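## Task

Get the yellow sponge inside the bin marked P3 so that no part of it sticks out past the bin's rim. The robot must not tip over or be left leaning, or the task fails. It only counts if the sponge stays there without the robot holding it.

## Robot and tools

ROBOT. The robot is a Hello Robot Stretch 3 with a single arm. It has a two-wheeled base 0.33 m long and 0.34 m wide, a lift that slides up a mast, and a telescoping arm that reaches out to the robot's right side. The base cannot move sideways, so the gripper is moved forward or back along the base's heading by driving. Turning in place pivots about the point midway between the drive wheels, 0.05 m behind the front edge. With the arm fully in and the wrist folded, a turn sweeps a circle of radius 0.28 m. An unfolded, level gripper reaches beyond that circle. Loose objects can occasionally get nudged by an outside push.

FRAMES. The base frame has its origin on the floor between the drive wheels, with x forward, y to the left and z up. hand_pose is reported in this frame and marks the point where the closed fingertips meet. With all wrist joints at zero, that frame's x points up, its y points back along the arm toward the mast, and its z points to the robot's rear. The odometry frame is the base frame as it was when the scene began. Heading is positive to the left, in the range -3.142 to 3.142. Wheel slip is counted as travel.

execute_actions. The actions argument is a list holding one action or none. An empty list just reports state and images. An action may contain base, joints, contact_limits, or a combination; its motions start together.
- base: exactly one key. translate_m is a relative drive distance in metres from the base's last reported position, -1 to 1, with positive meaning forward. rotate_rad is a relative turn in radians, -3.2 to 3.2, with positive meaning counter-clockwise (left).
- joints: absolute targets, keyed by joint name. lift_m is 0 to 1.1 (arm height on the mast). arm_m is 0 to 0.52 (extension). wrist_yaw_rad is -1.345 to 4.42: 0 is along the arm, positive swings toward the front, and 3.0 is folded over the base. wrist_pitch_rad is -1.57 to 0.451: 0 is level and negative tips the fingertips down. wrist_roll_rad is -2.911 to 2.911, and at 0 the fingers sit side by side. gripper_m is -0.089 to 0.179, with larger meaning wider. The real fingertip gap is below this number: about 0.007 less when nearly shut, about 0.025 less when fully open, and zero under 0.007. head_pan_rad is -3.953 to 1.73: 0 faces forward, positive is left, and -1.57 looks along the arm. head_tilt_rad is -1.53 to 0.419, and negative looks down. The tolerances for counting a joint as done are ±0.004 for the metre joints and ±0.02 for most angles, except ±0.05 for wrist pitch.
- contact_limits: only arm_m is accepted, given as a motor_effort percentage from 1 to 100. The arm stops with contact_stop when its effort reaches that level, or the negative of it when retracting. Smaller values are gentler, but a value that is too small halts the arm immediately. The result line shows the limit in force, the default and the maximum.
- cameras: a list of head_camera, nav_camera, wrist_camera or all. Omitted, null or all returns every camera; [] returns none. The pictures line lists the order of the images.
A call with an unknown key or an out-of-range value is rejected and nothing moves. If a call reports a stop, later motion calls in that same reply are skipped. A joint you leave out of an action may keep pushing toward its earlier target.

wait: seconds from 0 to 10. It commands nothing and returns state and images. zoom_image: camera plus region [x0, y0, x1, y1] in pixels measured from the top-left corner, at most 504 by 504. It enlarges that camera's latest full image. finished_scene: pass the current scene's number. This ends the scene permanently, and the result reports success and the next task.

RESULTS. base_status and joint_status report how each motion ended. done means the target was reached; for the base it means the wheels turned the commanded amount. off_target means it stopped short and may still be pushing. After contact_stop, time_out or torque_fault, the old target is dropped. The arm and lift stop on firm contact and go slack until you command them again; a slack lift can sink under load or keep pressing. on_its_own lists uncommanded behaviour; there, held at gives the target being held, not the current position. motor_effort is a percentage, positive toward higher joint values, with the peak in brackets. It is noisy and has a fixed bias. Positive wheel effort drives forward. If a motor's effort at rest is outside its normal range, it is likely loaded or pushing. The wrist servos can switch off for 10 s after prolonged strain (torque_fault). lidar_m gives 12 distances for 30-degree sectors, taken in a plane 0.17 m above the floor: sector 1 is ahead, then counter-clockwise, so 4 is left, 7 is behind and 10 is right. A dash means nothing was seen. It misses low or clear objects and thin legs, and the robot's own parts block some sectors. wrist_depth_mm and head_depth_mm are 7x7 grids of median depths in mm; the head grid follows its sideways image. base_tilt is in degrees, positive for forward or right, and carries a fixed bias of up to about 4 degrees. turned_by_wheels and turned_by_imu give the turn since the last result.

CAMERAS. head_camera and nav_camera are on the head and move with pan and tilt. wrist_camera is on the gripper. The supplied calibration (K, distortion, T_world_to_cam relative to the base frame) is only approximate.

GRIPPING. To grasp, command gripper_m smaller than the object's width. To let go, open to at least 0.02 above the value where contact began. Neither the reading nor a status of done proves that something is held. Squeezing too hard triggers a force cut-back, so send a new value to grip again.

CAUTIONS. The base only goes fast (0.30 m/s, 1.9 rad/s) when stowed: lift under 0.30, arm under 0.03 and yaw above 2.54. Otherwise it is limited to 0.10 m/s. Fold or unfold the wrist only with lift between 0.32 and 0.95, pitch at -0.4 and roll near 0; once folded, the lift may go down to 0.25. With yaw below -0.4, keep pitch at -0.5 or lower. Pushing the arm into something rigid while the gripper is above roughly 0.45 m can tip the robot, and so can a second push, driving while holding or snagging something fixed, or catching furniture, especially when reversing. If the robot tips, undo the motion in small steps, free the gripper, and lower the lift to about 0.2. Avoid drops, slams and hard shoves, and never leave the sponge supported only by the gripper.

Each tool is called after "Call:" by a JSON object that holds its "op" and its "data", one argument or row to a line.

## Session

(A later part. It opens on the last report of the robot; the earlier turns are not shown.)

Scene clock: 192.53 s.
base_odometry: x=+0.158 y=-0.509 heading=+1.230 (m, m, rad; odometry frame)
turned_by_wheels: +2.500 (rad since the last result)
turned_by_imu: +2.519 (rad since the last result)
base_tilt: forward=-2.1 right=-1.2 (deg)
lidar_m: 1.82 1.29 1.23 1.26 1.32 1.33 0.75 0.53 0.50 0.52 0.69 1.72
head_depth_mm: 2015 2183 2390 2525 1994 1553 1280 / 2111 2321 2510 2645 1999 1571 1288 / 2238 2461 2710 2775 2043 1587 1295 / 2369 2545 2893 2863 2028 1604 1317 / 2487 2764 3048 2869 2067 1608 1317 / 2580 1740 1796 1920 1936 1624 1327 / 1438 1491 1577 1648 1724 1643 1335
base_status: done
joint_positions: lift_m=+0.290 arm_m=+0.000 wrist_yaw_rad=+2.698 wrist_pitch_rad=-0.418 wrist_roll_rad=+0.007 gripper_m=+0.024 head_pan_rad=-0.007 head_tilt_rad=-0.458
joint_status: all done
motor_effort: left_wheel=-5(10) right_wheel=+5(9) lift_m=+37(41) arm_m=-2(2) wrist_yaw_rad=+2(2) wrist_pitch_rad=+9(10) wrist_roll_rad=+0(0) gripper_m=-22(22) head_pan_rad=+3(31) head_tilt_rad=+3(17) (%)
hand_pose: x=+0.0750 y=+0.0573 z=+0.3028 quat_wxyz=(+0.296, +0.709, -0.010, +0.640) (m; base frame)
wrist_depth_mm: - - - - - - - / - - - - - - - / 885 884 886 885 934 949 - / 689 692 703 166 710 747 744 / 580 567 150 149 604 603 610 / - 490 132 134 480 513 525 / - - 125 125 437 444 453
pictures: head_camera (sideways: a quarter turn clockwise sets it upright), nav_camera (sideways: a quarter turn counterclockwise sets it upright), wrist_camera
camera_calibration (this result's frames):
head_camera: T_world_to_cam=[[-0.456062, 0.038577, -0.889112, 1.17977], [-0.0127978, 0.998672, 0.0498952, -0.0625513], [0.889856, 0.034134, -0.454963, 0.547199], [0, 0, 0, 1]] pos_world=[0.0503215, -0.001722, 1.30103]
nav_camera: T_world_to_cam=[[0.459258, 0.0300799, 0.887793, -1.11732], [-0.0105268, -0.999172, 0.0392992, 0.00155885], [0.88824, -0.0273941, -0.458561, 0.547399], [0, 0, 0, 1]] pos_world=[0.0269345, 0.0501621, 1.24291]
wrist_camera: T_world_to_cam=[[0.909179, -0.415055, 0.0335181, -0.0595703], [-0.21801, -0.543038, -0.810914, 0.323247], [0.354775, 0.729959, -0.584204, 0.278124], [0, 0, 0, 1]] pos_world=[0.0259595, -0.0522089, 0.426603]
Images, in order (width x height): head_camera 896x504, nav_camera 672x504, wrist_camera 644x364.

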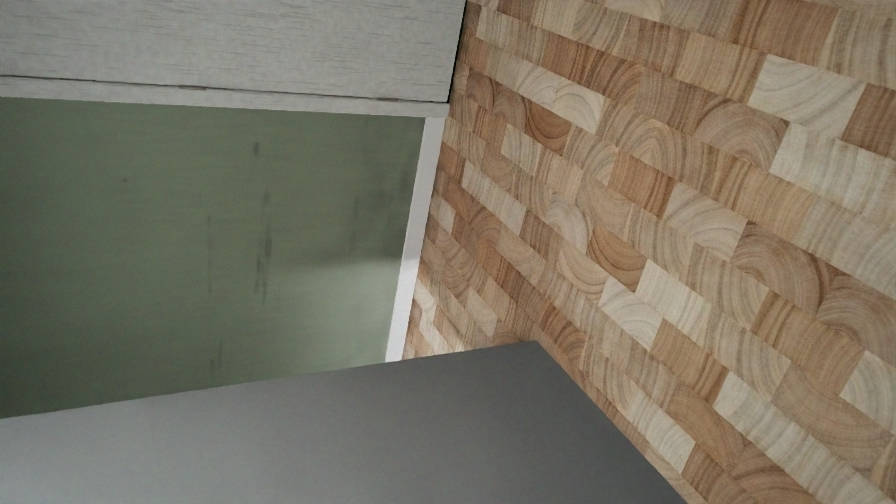

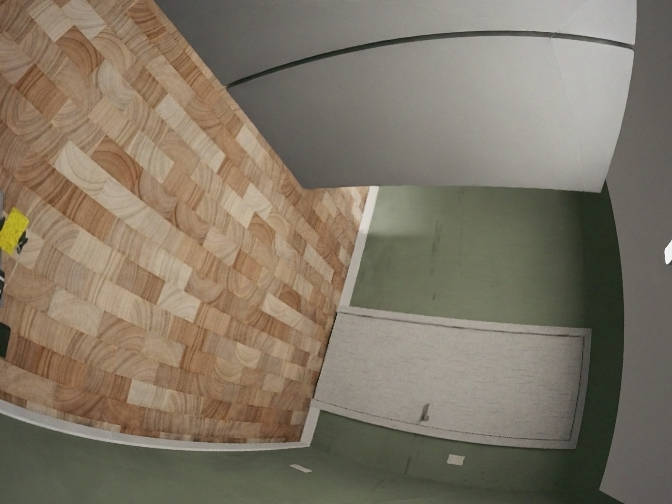

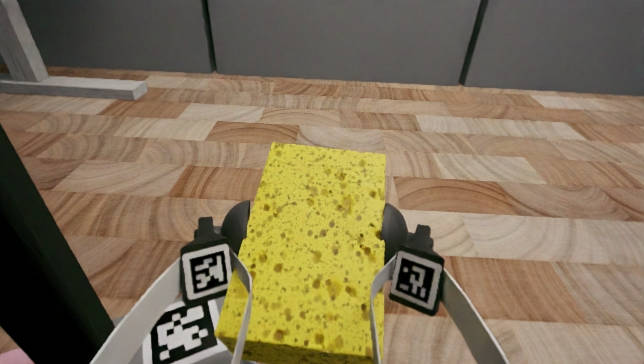

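Call:
{"op": "execute_actions", "data": {
  "actions": [
    {"base": {"translate_m": 1.0}}
  ],
  "cameras": ["nav_camera"]
}}

Call:
{"op": "execute_actions", "data": {
  "actions": [
    {"base": {"translate_m": 1.0}, "joints": {"head_pan_rad": 1.0, "head_tilt_rad": -0.4}}
  ],
  "cameras": ["head_camera", "nav_camera"]
}}

Scene clock: 202.10 s.
base_odometry: x=+0.492 y=+0.434 heading=+1.230 (m, m, rad; odometry frame)
turned_by_wheels: +0.000 (rad since the last result)
turned_by_imu: +0.006 (rad since the last result)
base_tilt: forward=-2.2 right=-1.1 (deg)
lidar_m: 1.60 0.80 0.76 0.78 1.05 1.81 1.43 1.02 0.97 1.00 1.34 1.54
head_depth_mm: 1277 1379 1507 1636 1787 1558 1285 / 1336 1466 1594 1753 1890 1574 1290 / 1414 1537 1686 1883 1955 1585 1310 / 1503 1635 1795 1999 2056 1589 1308 / 1574 1735 1931 2163 2066 1597 1314 / 1651 1857 2070 2350 2094 1615 1297 / 1783 1985 2253 2519 1067 1106 1175
base_status: done
joint_positions: lift_m=+0.290 arm_m=+0.000 wrist_yaw_rad=+2.699 wrist_pitch_rad=-0.418 wrist_roll_rad=+0.007 gripper_m=+0.024 head_pan_rad=-0.007 head_tilt_rad=-0.457
joint_status: not commanded
motor_effort: left_wheel=-5(11) right_wheel=+4(12) lift_m=+37(37) arm_m=-2(2) wrist_yaw_rad=+2(3) wrist_pitch_rad=+9(9) wrist_roll_rad=+0(0) gripper_m=-22(23) head_pan_rad=+4(2) head_tilt_rad=+2(2) (%)
hand_pose: x=+0.0749 y=+0.0574 z=+0.3027 quat_wxyz=(+0.295, +0.709, -0.009, +0.640) (m; base frame)
wrist_depth_mm: 750 737 738 728 698 711 - / 826 802 794 765 768 758 - / 865 848 845 831 815 849 - / 687 691 697 166 721 761 750 / 588 579 151 147 599 610 617 / - 492 132 134 473 508 519 / - - 126 124 439 441 448
pictures: nav_camera (sideways: a quarter turn counterclockwise sets it upright)
camera_calibration (this result's frames):
nav_camera: T_world_to_cam=[[0.458413, 0.030109, 0.888229, -1.11789], [-0.0105137, -0.999172, 0.0392958, 0.00156312], [0.888677, -0.0273523, -0.457717, 0.546297], [0, 0, 0, 1]] pos_world=[0.026988, 0.0501627, 1.24293]
Images, in order (width x height): nav_camera 672x504.

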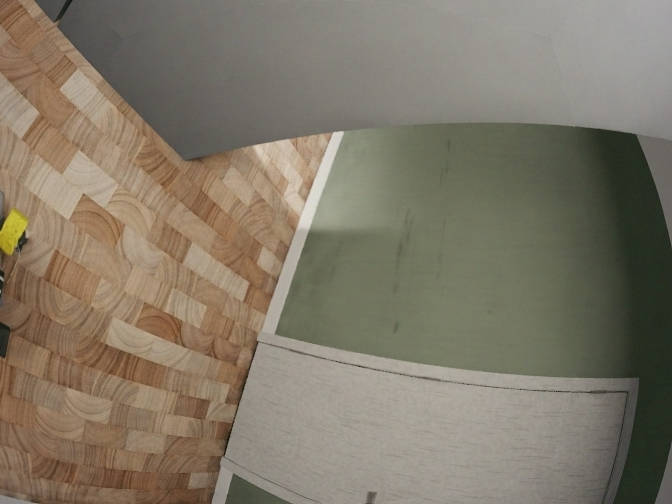

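Scene clock: 207.20 s.
base_odometry: x=+0.826 y=+1.376 heading=+1.230 (m, m, rad; odometry frame)
turned_by_wheels: +0.000 (rad since the last result)
turned_by_imu: +0.007 (rad since the last result)
base_tilt: forward=-2.0 right=-1.1 (deg)
lidar_m: 0.70 0.94 2.44 0.42 0.41 1.03 2.12 1.51 1.45 0.96 0.68 0.68
head_depth_mm: 1632 1692 1743 1860 1888 1626 1329 / 2274 2336 2565 2639 2130 1644 1340 / 2899 3146 3459 3092 2182 1671 1343 / 2900 3159 3383 3161 2210 1666 1354 / 2853 3151 3355 3087 2199 1678 1368 / 2831 3075 3282 3219 2240 1694 1367 / 2894 3036 3231 3351 2234 874 842
base_status: done
joint_positions: lift_m=+0.290 arm_m=+0.000 wrist_yaw_rad=+2.699 wrist_pitch_rad=-0.418 wrist_roll_rad=+0.007 gripper_m=+0.024 head_pan_rad=+0.993 head_tilt_rad=-0.408
joint_status: all done
motor_effort: left_wheel=-4(12) right_wheel=+4(13) lift_m=+37(37) arm_m=-2(2) wrist_yaw_rad=+2(1) wrist_pitch_rad=+9(9) wrist_roll_rad=+0(0) gripper_m=-23(22) head_pan_rad=+4(29) head_tilt_rad=+3(4) (%)
hand_pose: x=+0.0748 y=+0.0574 z=+0.3027 quat_wxyz=(+0.295, +0.709, -0.009, +0.640) (m; base frame)
wrist_depth_mm: 386 546 - - - - 806 / 393 556 - - - - 787 / 396 577 841 904 927 958 780 / 427 573 689 166 727 740 703 / 462 544 151 148 610 611 613 / - 496 132 134 483 517 525 / - - 126 125 438 448 454
pictures: head_camera (sideways: a quarter turn clockwise sets it upright), nav_camera (sideways: a quarter turn counterclockwise sets it upright)
camera_calibration (this result's frames):
head_camera: T_world_to_cam=[[-0.254499, -0.325472, -0.910658, 1.20665], [-0.848561, 0.526837, 0.0488518, -0.056098], [0.463869, 0.785182, -0.410263, 0.491631], [0, 0, 0, 1]] pos_world=[0.0314379, 0.0362673, 1.30329]
nav_camera: T_world_to_cam=[[0.198491, 0.365314, 0.909476, -1.14402], [0.833976, -0.550416, 0.0390756, -0.00330403], [0.514865, 0.750725, -0.413916, 0.491581], [0, 0, 0, 1]] pos_world=[-0.023265, 0.0470659, 1.24406]
Images, in order (width x height): head_camera 896x504, nav_camera 672x504.

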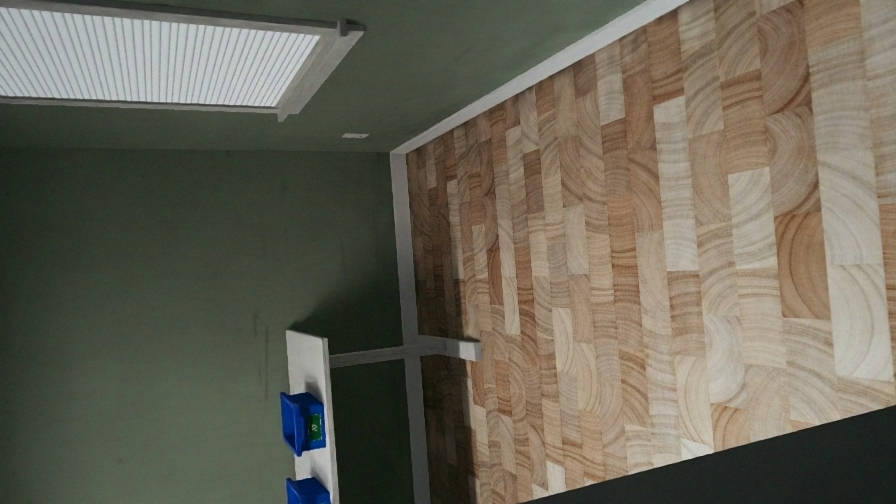

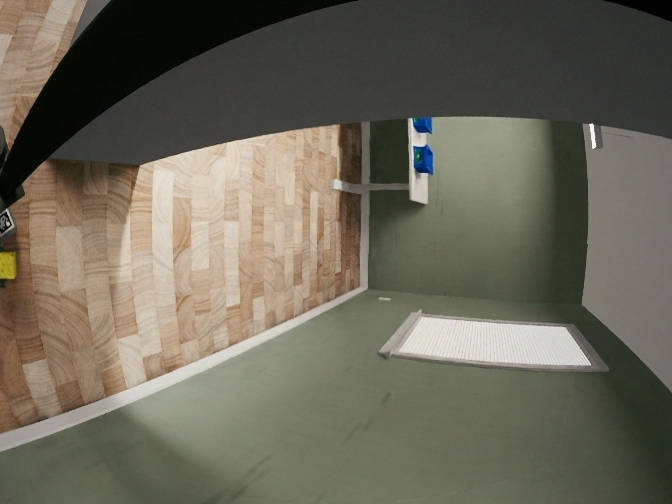

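Call:
{"op": "zoom_image", "data": {
  "camera": "head_camera",
  "region": [260, 380, 360, 504]
}}

Region (260, 380, 360, 504) of head_camera's 896x504 image, scaled by 4.065, with more detail than that image has; it fills the left 406 columns of this view, and the rest is white.

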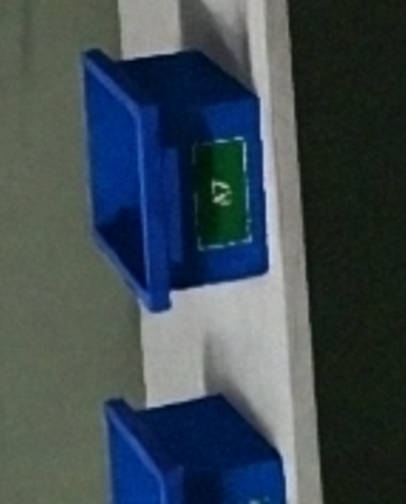

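Call:
{"op": "execute_actions", "data": {
  "actions": [
    {"base": {"rotate_rad": 1.07}, "joints": {"head_pan_rad": 0.3}}
  ],
  "cameras": []
}}

Call:
{"op": "execute_actions", "data": {
  "actions": [
    {"base": {"translate_m": 1.0}, "joints": {"head_pan_rad": 0.7, "head_tilt_rad": -0.35}}
  ],
  "cameras": ["head_camera", "nav_camera"]
}}

Scene clock: 227.53 s.
base_odometry: x=+0.826 y=+1.376 heading=+2.300 (m, m, rad; odometry frame)
turned_by_wheels: +1.070 (rad since the last result)
turned_by_imu: +1.076 (rad since the last result)
base_tilt: forward=-2.1 right=-1.0 (deg)
lidar_m: 2.58 0.41 0.41 1.10 2.06 1.50 1.45 0.94 0.68 0.68 0.70 0.96
head_depth_mm: 2778 2958 3189 3060 2140 1639 1331 / 2823 3079 3234 3047 2159 1643 1333 / 2957 3178 3391 3157 2173 1672 1353 / 3025 3277 3466 3005 2008 1023 1078 / 587 611 635 662 692 724 757 / 476 492 506 524 543 563 583 / 401 412 424 435 449 461 496
base_status: done
joint_positions: lift_m=+0.290 arm_m=+0.000 wrist_yaw_rad=+2.699 wrist_pitch_rad=-0.418 wrist_roll_rad=+0.007 gripper_m=+0.024 head_pan_rad=+0.307 head_tilt_rad=-0.408
joint_status: all done
motor_effort: left_wheel=-4(14) right_wheel=+4(13) lift_m=+38(37) arm_m=-2(2) wrist_yaw_rad=+1(2) wrist_pitch_rad=+9(9) wrist_roll_rad=+0(0) gripper_m=-23(22) head_pan_rad=-4(28) head_tilt_rad=+1(2) (%)
hand_pose: x=+0.0748 y=+0.0574 z=+0.3027 quat_wxyz=(+0.295, +0.709, -0.009, +0.640) (m; base frame)
wrist_depth_mm: - - - 537 403 461 535 / - - - 574 441 518 - / 878 844 865 573 486 585 997 / 672 684 695 166 554 699 758 / 576 581 150 148 609 604 628 / - 490 132 134 483 519 515 / - - 126 124 438 444 446
pictures: none
No camera images: the call's "cameras" was empty. Leave "cameras" out to get every camera's image.

Scene clock: 232.63 s.
base_odometry: x=+0.160 y=+2.122 heading=+2.300 (m, m, rad; odometry frame)
turned_by_wheels: +0.000 (rad since the last result)
turned_by_imu: +0.007 (rad since the last result)
base_tilt: forward=-2.0 right=-1.1 (deg)
lidar_m: 1.91 2.42 2.70 1.19 0.39 0.41 2.45 0.96 0.70 0.68 0.70 0.96
head_depth_mm: 2109 2231 2329 2504 2283 1717 1379 / 2258 2403 2502 2761 2302 1747 1394 / 2433 2637 2688 3014 2328 1765 1392 / 2657 2878 3016 3110 2371 1756 1402 / 2937 3226 3425 3635 2384 1785 1414 / 3176 3430 3702 3627 2431 1800 1418 / 3112 3230 3366 3539 2430 1801 1434
base_status: done
joint_positions: lift_m=+0.290 arm_m=+0.000 wrist_yaw_rad=+2.699 wrist_pitch_rad=-0.418 wrist_roll_rad=+0.007 gripper_m=+0.024 head_pan_rad=+0.693 head_tilt_rad=-0.358
joint_status: all done
motor_effort: left_wheel=-5(13) right_wheel=+4(10) lift_m=+37(37) arm_m=-3(2) wrist_yaw_rad=+1(1) wrist_pitch_rad=+10(9) wrist_roll_rad=+0(0) gripper_m=-22(22) head_pan_rad=+3(23) head_tilt_rad=+2(9) (%)
hand_pose: x=+0.0748 y=+0.0574 z=+0.3027 quat_wxyz=(+0.295, +0.709, -0.009, +0.640) (m; base frame)
wrist_depth_mm: - - - - - - - / 928 - - - - - - / 796 869 871 911 935 970 - / 690 696 697 167 726 745 758 / 577 569 150 149 607 598 625 / - 490 133 134 480 512 511 / - - 125 124 440 442 454
pictures: head_camera (sideways: a quarter turn clockwise sets it upright), nav_camera (sideways: a quarter turn counterclockwise sets it upright)
camera_calibration (this result's frames):
head_camera: T_world_to_cam=[[-0.304117, -0.206557, -0.929972, 1.23216], [-0.656902, 0.752467, 0.0476874, -0.0557543], [0.689923, 0.625402, -0.364525, 0.430732], [0, 0, 0, 1]] pos_world=[0.0409243, 0.0270834, 1.30555]
nav_camera: T_world_to_cam=[[0.26242, 0.261201, 0.928929, -1.16979], [0.63267, -0.773451, 0.0387555, -0.00166184], [0.728605, 0.577535, -0.368224, 0.430816], [0, 0, 0, 1]] pos_world=[-0.00586544, 0.0554549, 1.24536]
Images, in order (width x height): head_camera 896x504, nav_camera 672x504.

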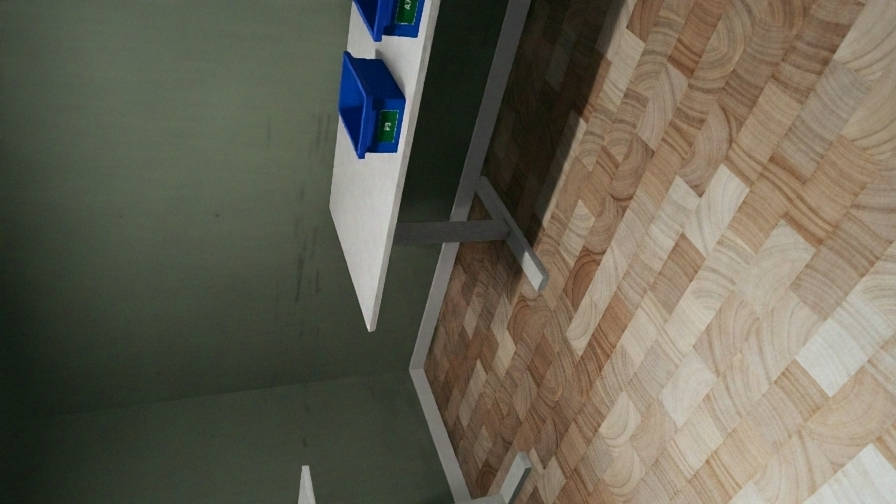

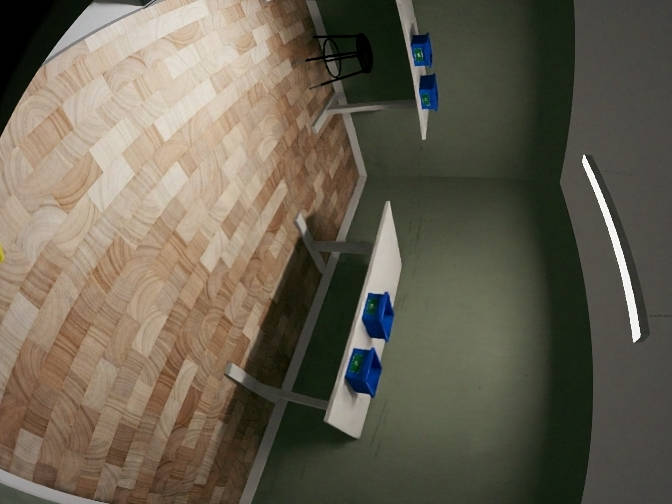

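Call:
{"op": "zoom_image", "data": {
  "camera": "head_camera",
  "region": [320, 0, 450, 170]
}}

Region (320, 0, 450, 170) of head_camera's 896x504 image, scaled by 2.965, with more detail than that image has; it fills the left 385 columns of this view, and the rest is white.

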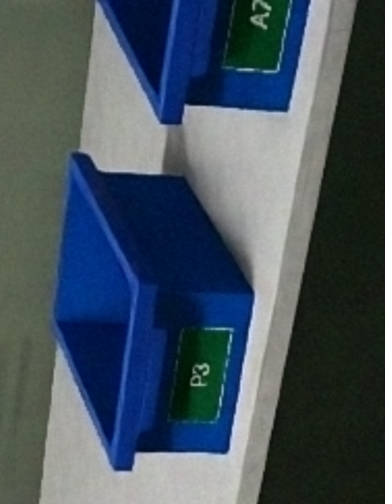

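Call:
{"op": "execute_actions", "data": {
  "actions": [
    {"base": {"rotate_rad": 0.68}, "joints": {"head_pan_rad": -0.3}}
  ],
  "cameras": []
}}

Call:
{"op": "execute_actions", "data": {
  "actions": [
    {"base": {"translate_m": 1.0}, "joints": {"head_pan_rad": -0.4, "head_tilt_rad": -0.5}}
  ],
  "cameras": ["head_camera", "nav_camera"]
}}

Scene clock: 252.70 s.
base_odometry: x=+0.160 y=+2.122 heading=+2.980 (m, m, rad; odometry frame)
turned_by_wheels: +0.680 (rad since the last result)
turned_by_imu: +0.683 (rad since the last result)
base_tilt: forward=-2.0 right=-1.1 (deg)
lidar_m: 2.46 2.91 1.19 0.38 0.49 1.63 0.84 0.68 0.68 0.74 1.16 1.91
head_depth_mm: 1933 2061 2189 2362 2267 1725 1374 / 1996 2138 2276 2047 2199 1736 1381 / 2060 2268 2358 2576 2341 1758 1393 / 2195 2332 2465 2745 2355 1758 1401 / 2251 2443 2610 2929 2385 1773 1414 / 2368 2567 2739 2619 2418 1800 1431 / 2506 2736 2962 3259 2409 1826 1434
base_status: done
joint_positions: lift_m=+0.290 arm_m=+0.000 wrist_yaw_rad=+2.699 wrist_pitch_rad=-0.418 wrist_roll_rad=+0.007 gripper_m=+0.024 head_pan_rad=-0.293 head_tilt_rad=-0.358
joint_status: all done
motor_effort: left_wheel=-4(15) right_wheel=+4(10) lift_m=+38(37) arm_m=-2(2) wrist_yaw_rad=+1(1) wrist_pitch_rad=+9(9) wrist_roll_rad=+0(0) gripper_m=-21(22) head_pan_rad=-3(29) head_tilt_rad=+2(3) (%)
hand_pose: x=+0.0748 y=+0.0574 z=+0.3028 quat_wxyz=(+0.295, +0.709, -0.009, +0.640) (m; base frame)
wrist_depth_mm: 354 968 - - - - - / 389 405 - - - - - / 441 430 788 915 925 954 - / 493 469 624 166 734 741 757 / 540 533 151 149 609 611 617 / - 481 132 134 479 510 520 / - - 126 124 439 449 450
pictures: none
No camera images: the call's "cameras" was empty. Leave "cameras" out to get every camera's image.

Scene clock: 257.80 s.
base_odometry: x=-0.827 y=+2.283 heading=+2.979 (m, m, rad; odometry frame)
turned_by_wheels: +0.000 (rad since the last result)
turned_by_imu: +0.007 (rad since the last result)
base_tilt: forward=-2.0 right=-1.0 (deg)
lidar_m: 1.46 2.06 1.93 1.81 1.49 1.07 1.61 1.31 1.30 1.44 1.13 1.55
head_depth_mm: 1244 1362 1461 1065 911 1514 1259 / 1280 1394 1503 1142 1721 1521 1262 / 1321 1450 1553 1098 1796 1552 1270 / 1363 1499 1606 992 1828 1546 1284 / 1404 1550 1673 1084 1906 1556 1284 / 1462 1600 1733 1204 1914 1565 1297 / 1513 1670 1800 1219 1815 1580 1308
base_status: done
joint_positions: lift_m=+0.290 arm_m=+0.000 wrist_yaw_rad=+2.699 wrist_pitch_rad=-0.418 wrist_roll_rad=+0.007 gripper_m=+0.024 head_pan_rad=-0.393 head_tilt_rad=-0.494
joint_status: all done
motor_effort: left_wheel=-5(13) right_wheel=+5(12) lift_m=+37(37) arm_m=-2(2) wrist_yaw_rad=+2(1) wrist_pitch_rad=+9(9) wrist_roll_rad=+0(0) gripper_m=-22(22) head_pan_rad=-4(13) head_tilt_rad=-3(13) (%)
hand_pose: x=+0.0748 y=+0.0574 z=+0.3028 quat_wxyz=(+0.295, +0.709, -0.009, +0.640) (m; base frame)
wrist_depth_mm: - - - - - - - / - - - - - - - / 854 875 866 913 919 923 - / 686 703 698 165 721 738 743 / 583 575 150 148 597 603 616 / - 488 132 134 485 514 518 / - - 126 124 437 453 452
pictures: head_camera (sideways: a quarter turn clockwise sets it upright), nav_camera (sideways: a quarter turn counterclockwise sets it upright)
camera_calibration (this result's frames):
head_camera: T_world_to_cam=[[-0.437864, 0.219826, -0.871752, 1.15702], [0.365834, 0.929304, 0.0505883, -0.065761], [0.821244, -0.296765, -0.487328, 0.589731], [0, 0, 0, 1]] pos_world=[0.0463619, -0.0182201, 1.29936]
nav_camera: T_world_to_cam=[[0.466627, -0.157405, 0.870335, -1.0946], [-0.384589, -0.922246, 0.0394024, 0.00370819], [0.796461, -0.353108, -0.490881, 0.590013], [0, 0, 0, 1]] pos_world=[0.0422721, 0.0394627, 1.24215]
Images, in order (width x height): head_camera 896x504, nav_camera 672x504.

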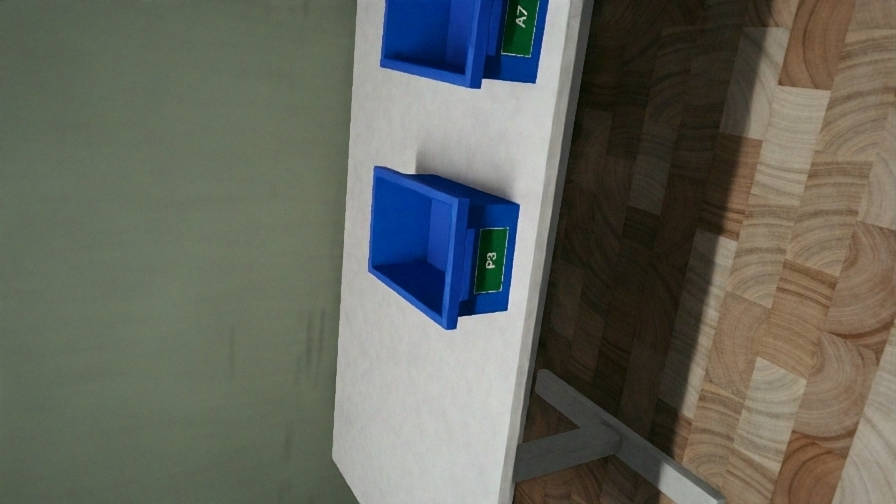

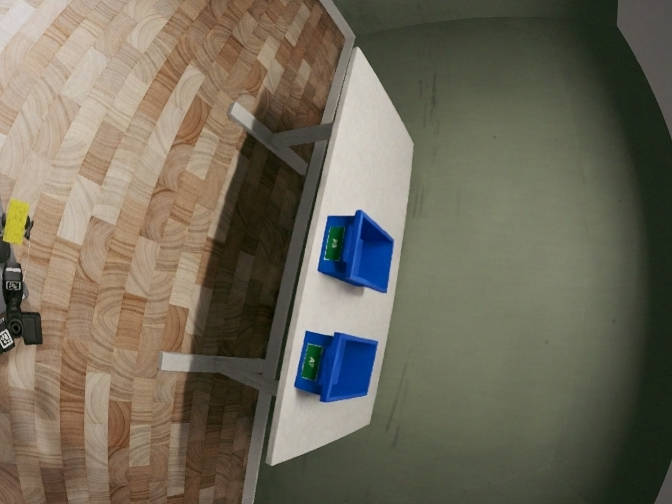

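Call:
{"op": "zoom_image", "data": {
  "camera": "head_camera",
  "region": [350, 150, 560, 345]
}}

Region (350, 150, 560, 345) of head_camera's 896x504 image, scaled by 2.400, with more detail than that image has; it fills the top 468 rows of this view, and the rest is white.

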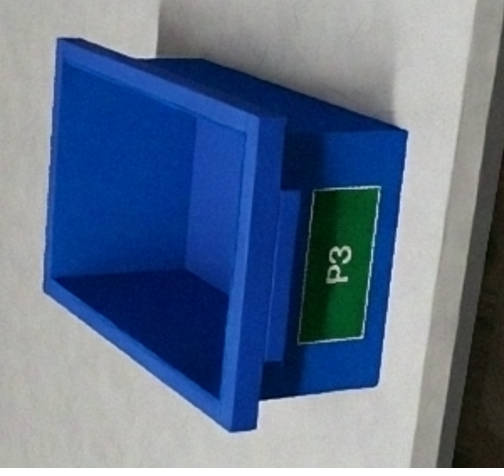

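Call:
{"op": "execute_actions", "data": {
  "actions": [
    {"base": {"translate_m": 0.478}, "joints": {"lift_m": 0.9, "wrist_yaw_rad": 0.0, "head_pan_rad": -0.7, "head_tilt_rad": -0.7}}
  ],
  "cameras": ["head_camera", "wrist_camera"]
}}

Scene clock: 283.23 s.
base_odometry: x=-1.298 y=+2.361 heading=+2.979 (m, m, rad; odometry frame)
turned_by_wheels: +0.000 (rad since the last result)
turned_by_imu: +0.001 (rad since the last result)
base_tilt: forward=-2.0 right=-1.1 (deg)
lidar_m: 0.98 2.05 1.64 1.83 1.42 1.52 1.54 1.62 1.61 0.91 0.93 1.18
head_depth_mm: 984 1125 1090 816 688 1294 1144 / 982 1114 1111 849 661 1298 1158 / 988 1121 1124 807 641 1316 1153 / 988 1120 1133 828 652 1299 1165 / 987 1116 1152 831 675 1310 1170 / 988 1114 1162 891 719 1311 1188 / 983 1121 1183 898 721 1317 1191
base_status: done
joint_positions: lift_m=+0.900 arm_m=+0.000 wrist_yaw_rad=+0.002 wrist_pitch_rad=-0.418 wrist_roll_rad=+0.007 gripper_m=+0.024 head_pan_rad=-0.693 head_tilt_rad=-0.691
joint_status: all done
motor_effort: left_wheel=-4(11) right_wheel=+4(11) lift_m=+46(50) arm_m=-2(2) wrist_yaw_rad=-2(3) wrist_pitch_rad=+9(9) wrist_roll_rad=+0(0) gripper_m=-22(22) head_pan_rad=-1(21) head_tilt_rad=-4(13) (%)
hand_pose: x=-0.0212 y=-0.3697 z=+0.9125 quat_wxyz=(+0.690, +0.147, -0.694, -0.147) (m; base frame)
wrist_depth_mm: 788 915 - - - - - / 803 877 - - - - - / 484 546 480 - - - - / 479 344 380 166 - - - / 420 353 151 148 - - - / 356 363 133 134 - - - / 313 - 151 124 - - -
pictures: head_camera (sideways: a quarter turn clockwise sets it upright), wrist_camera
camera_calibration (this result's frames):
head_camera: T_world_to_cam=[[-0.477315, 0.442388, -0.759252, 1.01059], [0.632041, 0.773112, 0.0531218, -0.0706698], [0.610487, -0.454523, -0.648625, 0.800862], [0, 0, 0, 1]] pos_world=[0.03812, -0.0284274, 1.29051]
wrist_camera: T_world_to_cam=[[-0.999301, -0.0165689, 0.03352, -0.0629258], [-0.0368858, 0.583756, -0.811091, 0.985444], [-0.00612868, -0.81176, -0.583959, 0.402348], [0, 0, 0, 1]] pos_world=[-0.0240671, -0.249692, 1.03635]
Images, in order (width x height): head_camera 896x504, wrist_camera 644x364.

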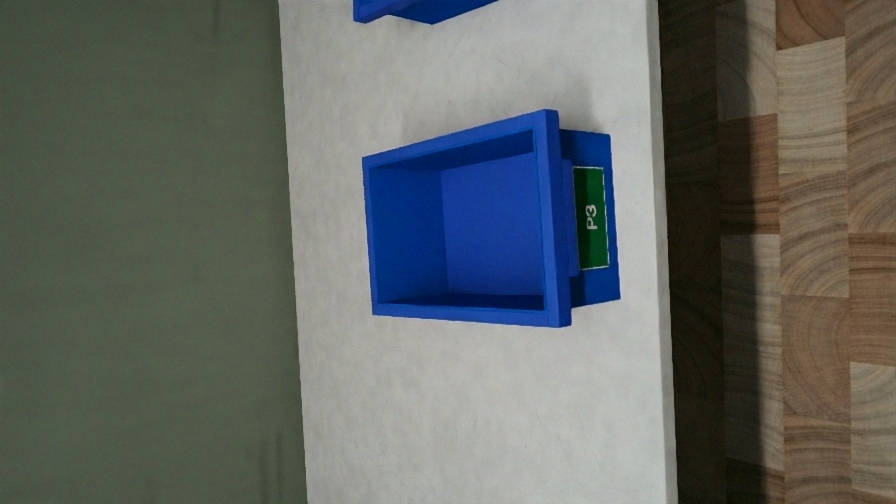

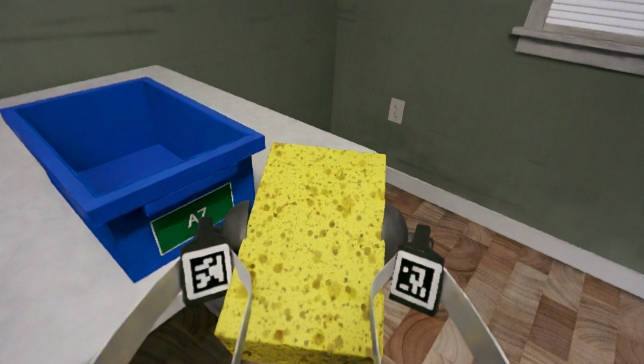

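Call:
{"op": "execute_actions", "data": {
  "actions": [
    {"base": {"rotate_rad": 0.923}, "joints": {"arm_m": 0.27, "head_pan_rad": -1.6, "head_tilt_rad": -0.7}}
  ],
  "cameras": ["head_camera", "wrist_camera"]
}}

Scene clock: 294.37 s.
base_odometry: x=-1.298 y=+2.361 heading=-2.381 (m, m, rad; odometry frame)
turned_by_wheels: +0.923 (rad since the last result)
turned_by_imu: +0.929 (rad since the last result)
base_tilt: forward=-2.0 right=-1.1 (deg)
lidar_m: 1.64 1.59 1.43 1.42 1.69 1.65 1.61 1.62 0.91 1.18 0.98 1.75
head_depth_mm: 987 1112 - - 692 1298 1144 / 987 1098 - 797 658 1306 1148 / 988 1107 - 802 646 1313 1161 / 992 1122 1191 834 645 1323 1169 / 991 1125 1153 854 690 1336 1167 / 995 1125 1169 889 717 1343 1182 / 999 1127 1186 899 725 1319 1188
base_status: done
joint_positions: lift_m=+0.900 arm_m=+0.270 wrist_yaw_rad=+0.000 wrist_pitch_rad=-0.418 wrist_roll_rad=+0.007 gripper_m=+0.024 head_pan_rad=-1.593 head_tilt_rad=-0.692
joint_status: all done
motor_effort: left_wheel=-4(11) right_wheel=+3(10) lift_m=+45(46) arm_m=+3(3) wrist_yaw_rad=+0(1) wrist_pitch_rad=+9(9) wrist_roll_rad=+0(0) gripper_m=-23(23) head_pan_rad=-3(30) head_tilt_rad=-3(5) (%)
hand_pose: x=-0.0214 y=-0.6390 z=+0.9125 quat_wxyz=(+0.690, +0.147, -0.694, -0.147) (m; base frame)
wrist_depth_mm: 624 611 608 599 603 582 588 / 660 674 660 648 648 646 632 / 621 645 669 682 683 674 681 / 508 513 513 165 544 558 564 / 420 429 150 148 436 451 454 / 359 360 133 134 285 382 373 / 310 226 151 124 245 331 318
pictures: head_camera (sideways: a quarter turn clockwise sets it upright), wrist_camera
camera_calibration (this result's frames):
head_camera: T_world_to_cam=[[0.0499324, 0.648989, -0.759157, 1.00725], [0.99848, -0.0146811, 0.0531229, -0.0729065], [0.0233309, -0.760656, -0.648736, 0.804587], [0, 0, 0, 1]] pos_world=[0.00372948, -0.0427509, 1.2905]
wrist_camera: T_world_to_cam=[[-0.99932, -0.0153475, 0.0335221, -0.0668839], [-0.036174, 0.583801, -0.81109, 1.14268], [-0.00712202, -0.811752, -0.583959, 0.183724], [0, 0, 0, 1]] pos_world=[-0.0241946, -0.518988, 1.03635]
Images, in order (width x height): head_camera 896x504, wrist_camera 644x364.

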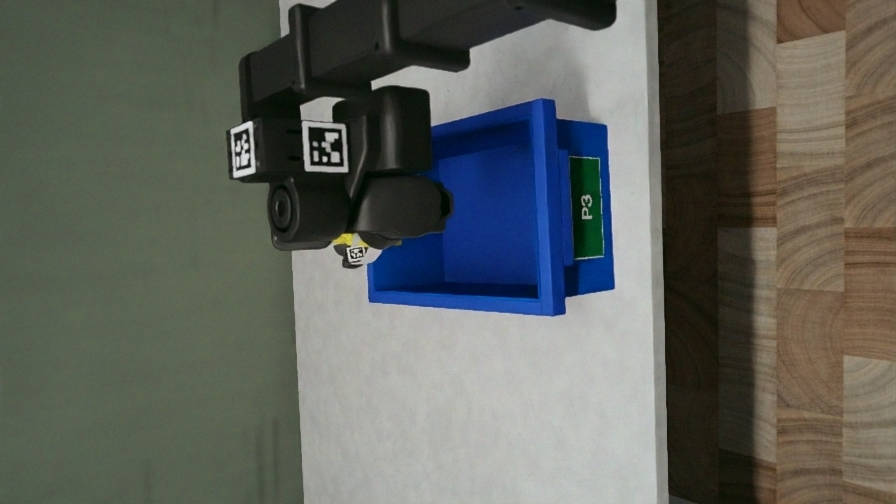

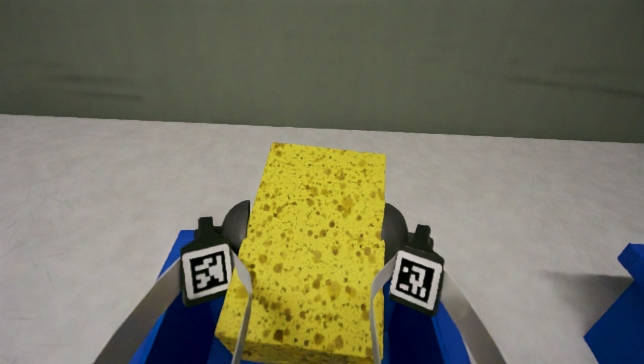

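Call:
{"op": "execute_actions", "data": {
  "actions": [
    {"base": {"translate_m": 0.01}, "joints": {"lift_m": 0.82, "arm_m": 0.29, "wrist_pitch_rad": -0.72}}
  ],
  "cameras": ["head_camera", "wrist_camera"]
}}

Scene clock: 311.73 s.
base_odometry: x=-1.306 y=+2.354 heading=-2.381 (m, m, rad; odometry frame)
turned_by_wheels: +0.000 (rad since the last result)
turned_by_imu: -0.001 (rad since the last result)
base_tilt: forward=-2.1 right=-0.9 (deg)
lidar_m: 1.71 1.58 1.44 1.42 1.72 1.66 1.62 1.62 0.92 1.18 0.97 1.75
head_depth_mm: 988 1120 1091 876 - 1270 1142 / 987 1115 1184 - 652 1304 1155 / 991 1119 1175 - 646 1316 1158 / 998 1128 1144 812 648 1333 1165 / 992 1129 1151 852 696 1336 1175 / 997 1136 1168 889 717 1343 1185 / 1004 1137 1180 898 723 1326 1191
base_status: done
joint_positions: lift_m=+0.820 arm_m=+0.290 wrist_yaw_rad=+0.000 wrist_pitch_rad=-0.731 wrist_roll_rad=+0.007 gripper_m=+0.024 head_pan_rad=-1.593 head_tilt_rad=-0.692
joint_status: all done
motor_effort: left_wheel=-4(8) right_wheel=+4(9) lift_m=+37(40) arm_m=+3(3) wrist_yaw_rad=+0(0) wrist_pitch_rad=+5(9) wrist_roll_rad=+0(0) gripper_m=-23(22) head_pan_rad=-2(3) head_tilt_rad=-3(4) (%)
hand_pose: x=-0.0215 y=-0.6093 z=+0.7699 quat_wxyz=(+0.658, +0.252, -0.662, -0.254) (m; base frame)
wrist_depth_mm: 361 158 174 174 173 168 397 / 292 149 198 199 198 155 339 / 112 150 233 225 232 154 121 / 110 151 235 166 236 153 108 / 110 152 151 149 211 153 103 / 111 142 133 134 192 150 102 / 111 168 151 124 183 140 102
pictures: head_camera (sideways: a quarter turn clockwise sets it upright), wrist_camera
camera_calibration (this result's frames):
head_camera: T_world_to_cam=[[0.0499325, 0.648989, -0.759157, 1.00725], [0.99848, -0.0146812, 0.0531229, -0.0729065], [0.0233309, -0.760656, -0.648736, 0.804587], [0, 0, 0, 1]] pos_world=[0.00372948, -0.0427509, 1.2905]
wrist_camera: T_world_to_cam=[[-0.999322, -0.0246871, 0.0273227, -0.0626334], [-0.0360768, 0.805055, -0.592102, 0.975883], [-0.00737897, -0.592686, -0.8054, 0.428475], [0, 0, 0, 1]] pos_world=[-0.0242225, -0.533235, 0.924628]
Images, in order (width x height): head_camera 896x504, wrist_camera 644x364.

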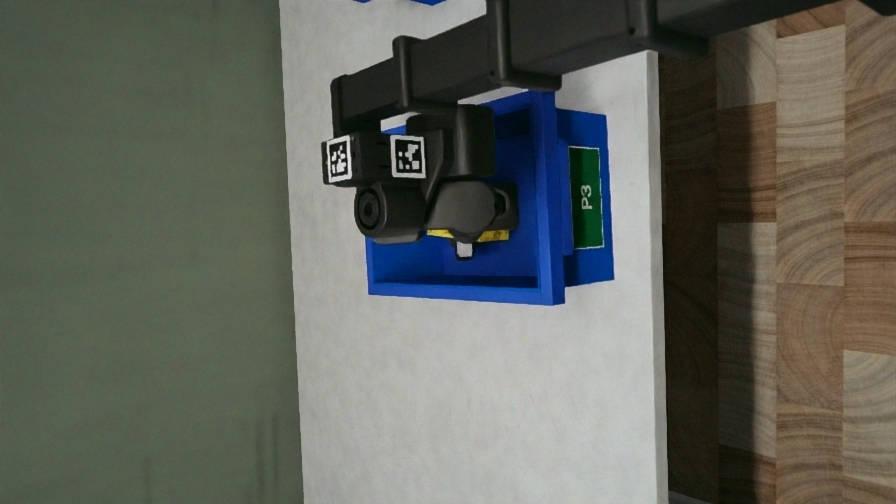

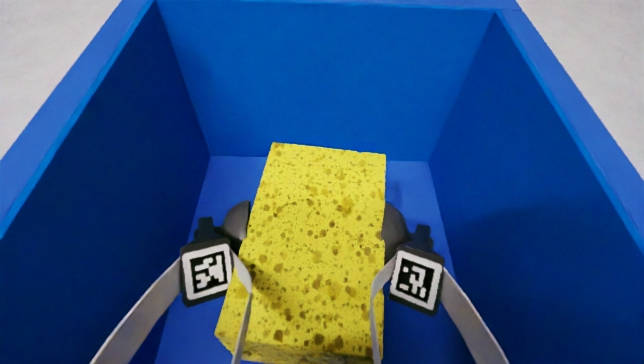

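Call:
{"op": "execute_actions", "data": {
  "actions": [
    {"joints": {"lift_m": 0.809}}
  ],
  "cameras": []
}}

Call:
{"op": "execute_actions", "data": {
  "actions": [
    {"joints": {"gripper_m": 0.1}}
  ],
  "cameras": ["head_camera", "wrist_camera"]
}}

Scene clock: 315.47 s.
base_odometry: x=-1.306 y=+2.354 heading=-2.381 (m, m, rad; odometry frame)
turned_by_wheels: +0.000 (rad since the last result)
turned_by_imu: -0.001 (rad since the last result)
base_tilt: forward=-2.1 right=-0.9 (deg)
lidar_m: 1.70 1.58 1.43 1.42 1.72 1.66 1.62 1.62 0.92 1.18 0.97 1.74
head_depth_mm: 985 1115 1089 871 - 1277 1151 / 990 1115 1157 - 649 1310 1150 / 989 1122 1174 - 647 1305 1157 / 996 1126 1134 813 647 1324 1179 / 995 1129 1151 852 694 1328 1178 / 998 1134 1168 889 719 1343 1181 / 999 1136 1178 898 725 1332 1194
base_status: not commanded
joint_positions: lift_m=+0.809 arm_m=+0.290 wrist_yaw_rad=+0.000 wrist_pitch_rad=-0.731 wrist_roll_rad=+0.007 gripper_m=+0.024 head_pan_rad=-1.593 head_tilt_rad=-0.692
joint_status: all done
motor_effort: left_wheel=-5(4) right_wheel=+4(5) lift_m=+37(34) arm_m=+3(3) wrist_yaw_rad=+0(0) wrist_pitch_rad=+5(5) wrist_roll_rad=+0(0) gripper_m=-22(23) head_pan_rad=-2(3) head_tilt_rad=-4(3) (%)
hand_pose: x=-0.0215 y=-0.6093 z=+0.7589 quat_wxyz=(+0.658, +0.252, -0.662, -0.254) (m; base frame)
wrist_depth_mm: 333 148 174 173 172 155 378 / 112 148 199 199 197 156 122 / 109 149 234 226 232 154 107 / 110 151 221 166 226 153 103 / 110 152 151 148 209 153 103 / 111 143 133 134 182 150 102 / 111 164 151 124 174 141 102
pictures: none
No camera images: the call's "cameras" was empty. Leave "cameras" out to get every camera's image.

Scene clock: 316.73 s.
base_odometry: x=-1.306 y=+2.354 heading=-2.381 (m, m, rad; odometry frame)
turned_by_wheels: +0.000 (rad since the last result)
turned_by_imu: +0.000 (rad since the last result)
base_tilt: forward=-2.1 right=-1.0 (deg)
lidar_m: 1.71 1.57 1.43 1.41 1.72 1.67 1.62 1.61 0.92 1.18 0.97 1.74
head_depth_mm: 989 1118 1093 872 - 1274 1141 / 985 1119 1153 - 650 1309 1154 / 990 1125 1176 - 648 1317 1164 / 994 1129 1139 810 647 1320 1166 / 994 1135 1152 854 693 1321 1174 / 997 1135 1164 886 716 1340 1184 / 997 1126 1176 899 724 1329 1190
base_status: not commanded
joint_positions: lift_m=+0.809 arm_m=+0.290 wrist_yaw_rad=+0.000 wrist_pitch_rad=-0.731 wrist_roll_rad=+0.007 gripper_m=+0.100 head_pan_rad=-1.593 head_tilt_rad=-0.692
joint_status: all done
motor_effort: left_wheel=-4(4) right_wheel=+4(5) lift_m=+37(37) arm_m=+3(4) wrist_yaw_rad=-1(1) wrist_pitch_rad=+5(5) wrist_roll_rad=+0(0) gripper_m=+1(92) head_pan_rad=-3(3) head_tilt_rad=-3(3) (%)
hand_pose: x=-0.0215 y=-0.6093 z=+0.7589 quat_wxyz=(+0.658, +0.252, -0.662, -0.254) (m; base frame)
wrist_depth_mm: 330 147 173 173 173 156 382 / 112 149 199 199 198 155 121 / 109 150 233 233 232 155 107 / 110 151 224 175 227 153 103 / 110 142 197 157 209 152 103 / 111 133 143 142 184 141 102 / - 164 156 130 173 161 102
pictures: head_camera (sideways: a quarter turn clockwise sets it upright), wrist_camera
camera_calibration (this result's frames):
head_camera: T_world_to_cam=[[0.0499325, 0.648989, -0.759157, 1.00725], [0.99848, -0.0146812, 0.0531229, -0.0729065], [0.0233309, -0.760656, -0.648736, 0.804587], [0, 0, 0, 1]] pos_world=[0.00372948, -0.0427509, 1.2905]
wrist_camera: T_world_to_cam=[[-0.999322, -0.0246907, 0.0273188, -0.0623307], [-0.0360762, 0.805149, -0.591975, 0.969289], [-0.00737949, -0.592559, -0.805493, 0.419757], [0, 0, 0, 1]] pos_world=[-0.0242226, -0.53323, 0.913609]
Images, in order (width x height): head_camera 896x504, wrist_camera 644x364.

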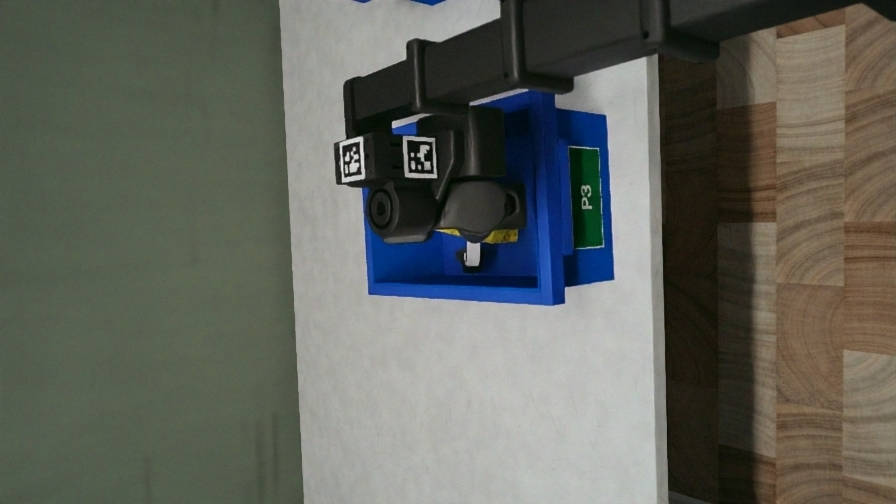

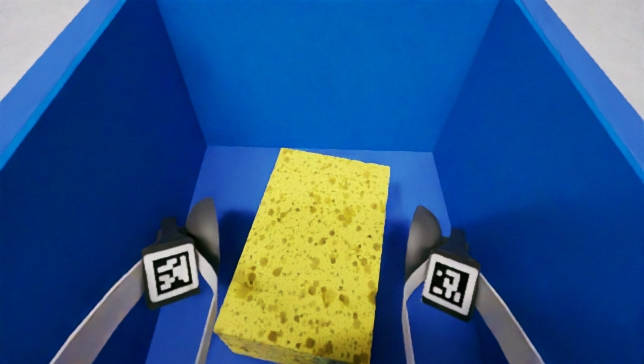

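Call:
{"op": "execute_actions", "data": {
  "actions": [
    {"joints": {"lift_m": 0.92}}
  ],
  "cameras": ["head_camera", "wrist_camera"]
}}

Scene clock: 319.60 s.
base_odometry: x=-1.306 y=+2.354 heading=-2.381 (m, m, rad; odometry frame)
turned_by_wheels: +0.000 (rad since the last result)
turned_by_imu: -0.001 (rad since the last result)
base_tilt: forward=-2.0 right=-1.0 (deg)
lidar_m: 1.71 1.58 1.43 1.41 1.71 1.66 1.62 1.61 0.92 1.18 0.97 1.75
head_depth_mm: 987 1100 - 808 682 1299 1144 / 989 1089 - 796 657 1307 1156 / 988 1089 - 804 648 1313 1157 / 995 1124 1138 790 648 1326 1168 / 994 1126 1151 849 696 1331 1174 / 995 1133 1164 885 719 1340 1181 / 997 1134 1184 898 723 1326 1190
base_status: not commanded
joint_positions: lift_m=+0.920 arm_m=+0.290 wrist_yaw_rad=+0.000 wrist_pitch_rad=-0.731 wrist_roll_rad=+0.007 gripper_m=+0.100 head_pan_rad=-1.593 head_tilt_rad=-0.692
joint_status: all done
motor_effort: left_wheel=-4(5) right_wheel=+4(5) lift_m=+45(47) arm_m=+3(3) wrist_yaw_rad=+0(0) wrist_pitch_rad=+5(6) wrist_roll_rad=+0(0) gripper_m=+0(0) head_pan_rad=-2(2) head_tilt_rad=-3(3) (%)
hand_pose: x=-0.0215 y=-0.6093 z=+0.8696 quat_wxyz=(+0.658, +0.252, -0.662, -0.254) (m; base frame)
wrist_depth_mm: 538 545 547 564 572 576 601 / 459 470 472 483 487 494 496 / 402 408 251 250 422 427 431 / 361 361 271 281 260 375 385 / 324 321 322 324 322 340 329 / 291 293 294 252 297 310 303 / 272 169 264 231 266 188 282
pictures: head_camera (sideways: a quarter turn clockwise sets it upright), wrist_camera
camera_calibration (this result's frames):
head_camera: T_world_to_cam=[[0.0499324, 0.648989, -0.759157, 1.00725], [0.99848, -0.0146811, 0.0531229, -0.0729065], [0.0233309, -0.760656, -0.648736, 0.804587], [0, 0, 0, 1]] pos_world=[0.00372948, -0.0427509, 1.2905]
wrist_camera: T_world_to_cam=[[-0.999322, -0.0246908, 0.0273189, -0.0653554], [-0.0360763, 0.805149, -0.591975, 1.03483], [-0.00737944, -0.592559, -0.805493, 0.508936], [0, 0, 0, 1]] pos_world=[-0.0242225, -0.533231, 1.02432]
Images, in order (width x height): head_camera 896x504, wrist_camera 644x364.

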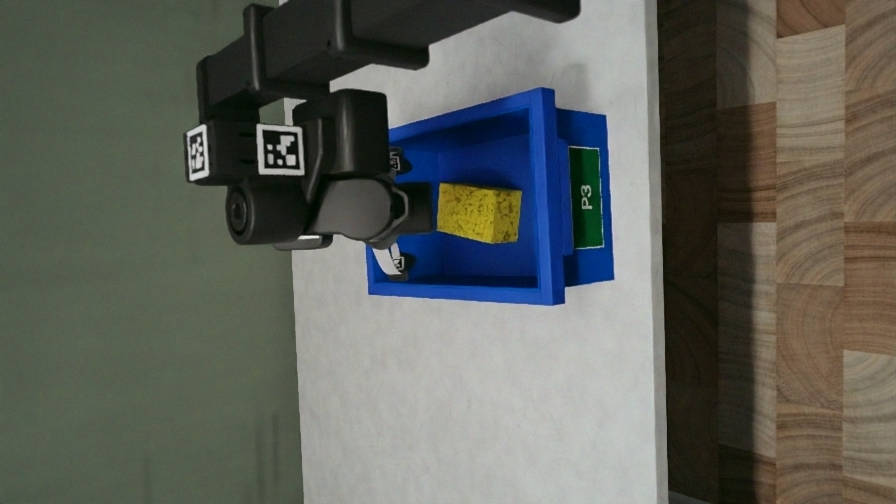

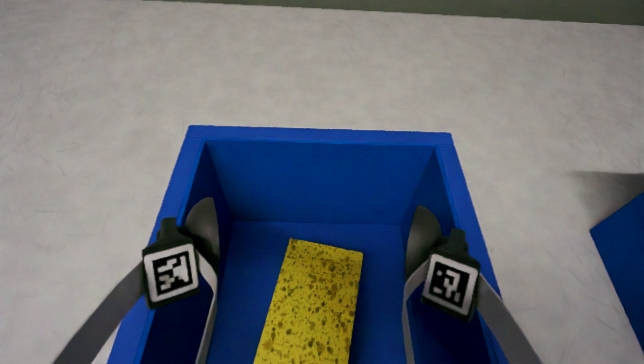

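The sponge is resting inside bin P3 and the gripper is clear, so I'm ending scene 1.

Call:
{"op": "finished_scene", "data": {
  "scene": 1
}}

The scene is finished: the task was done.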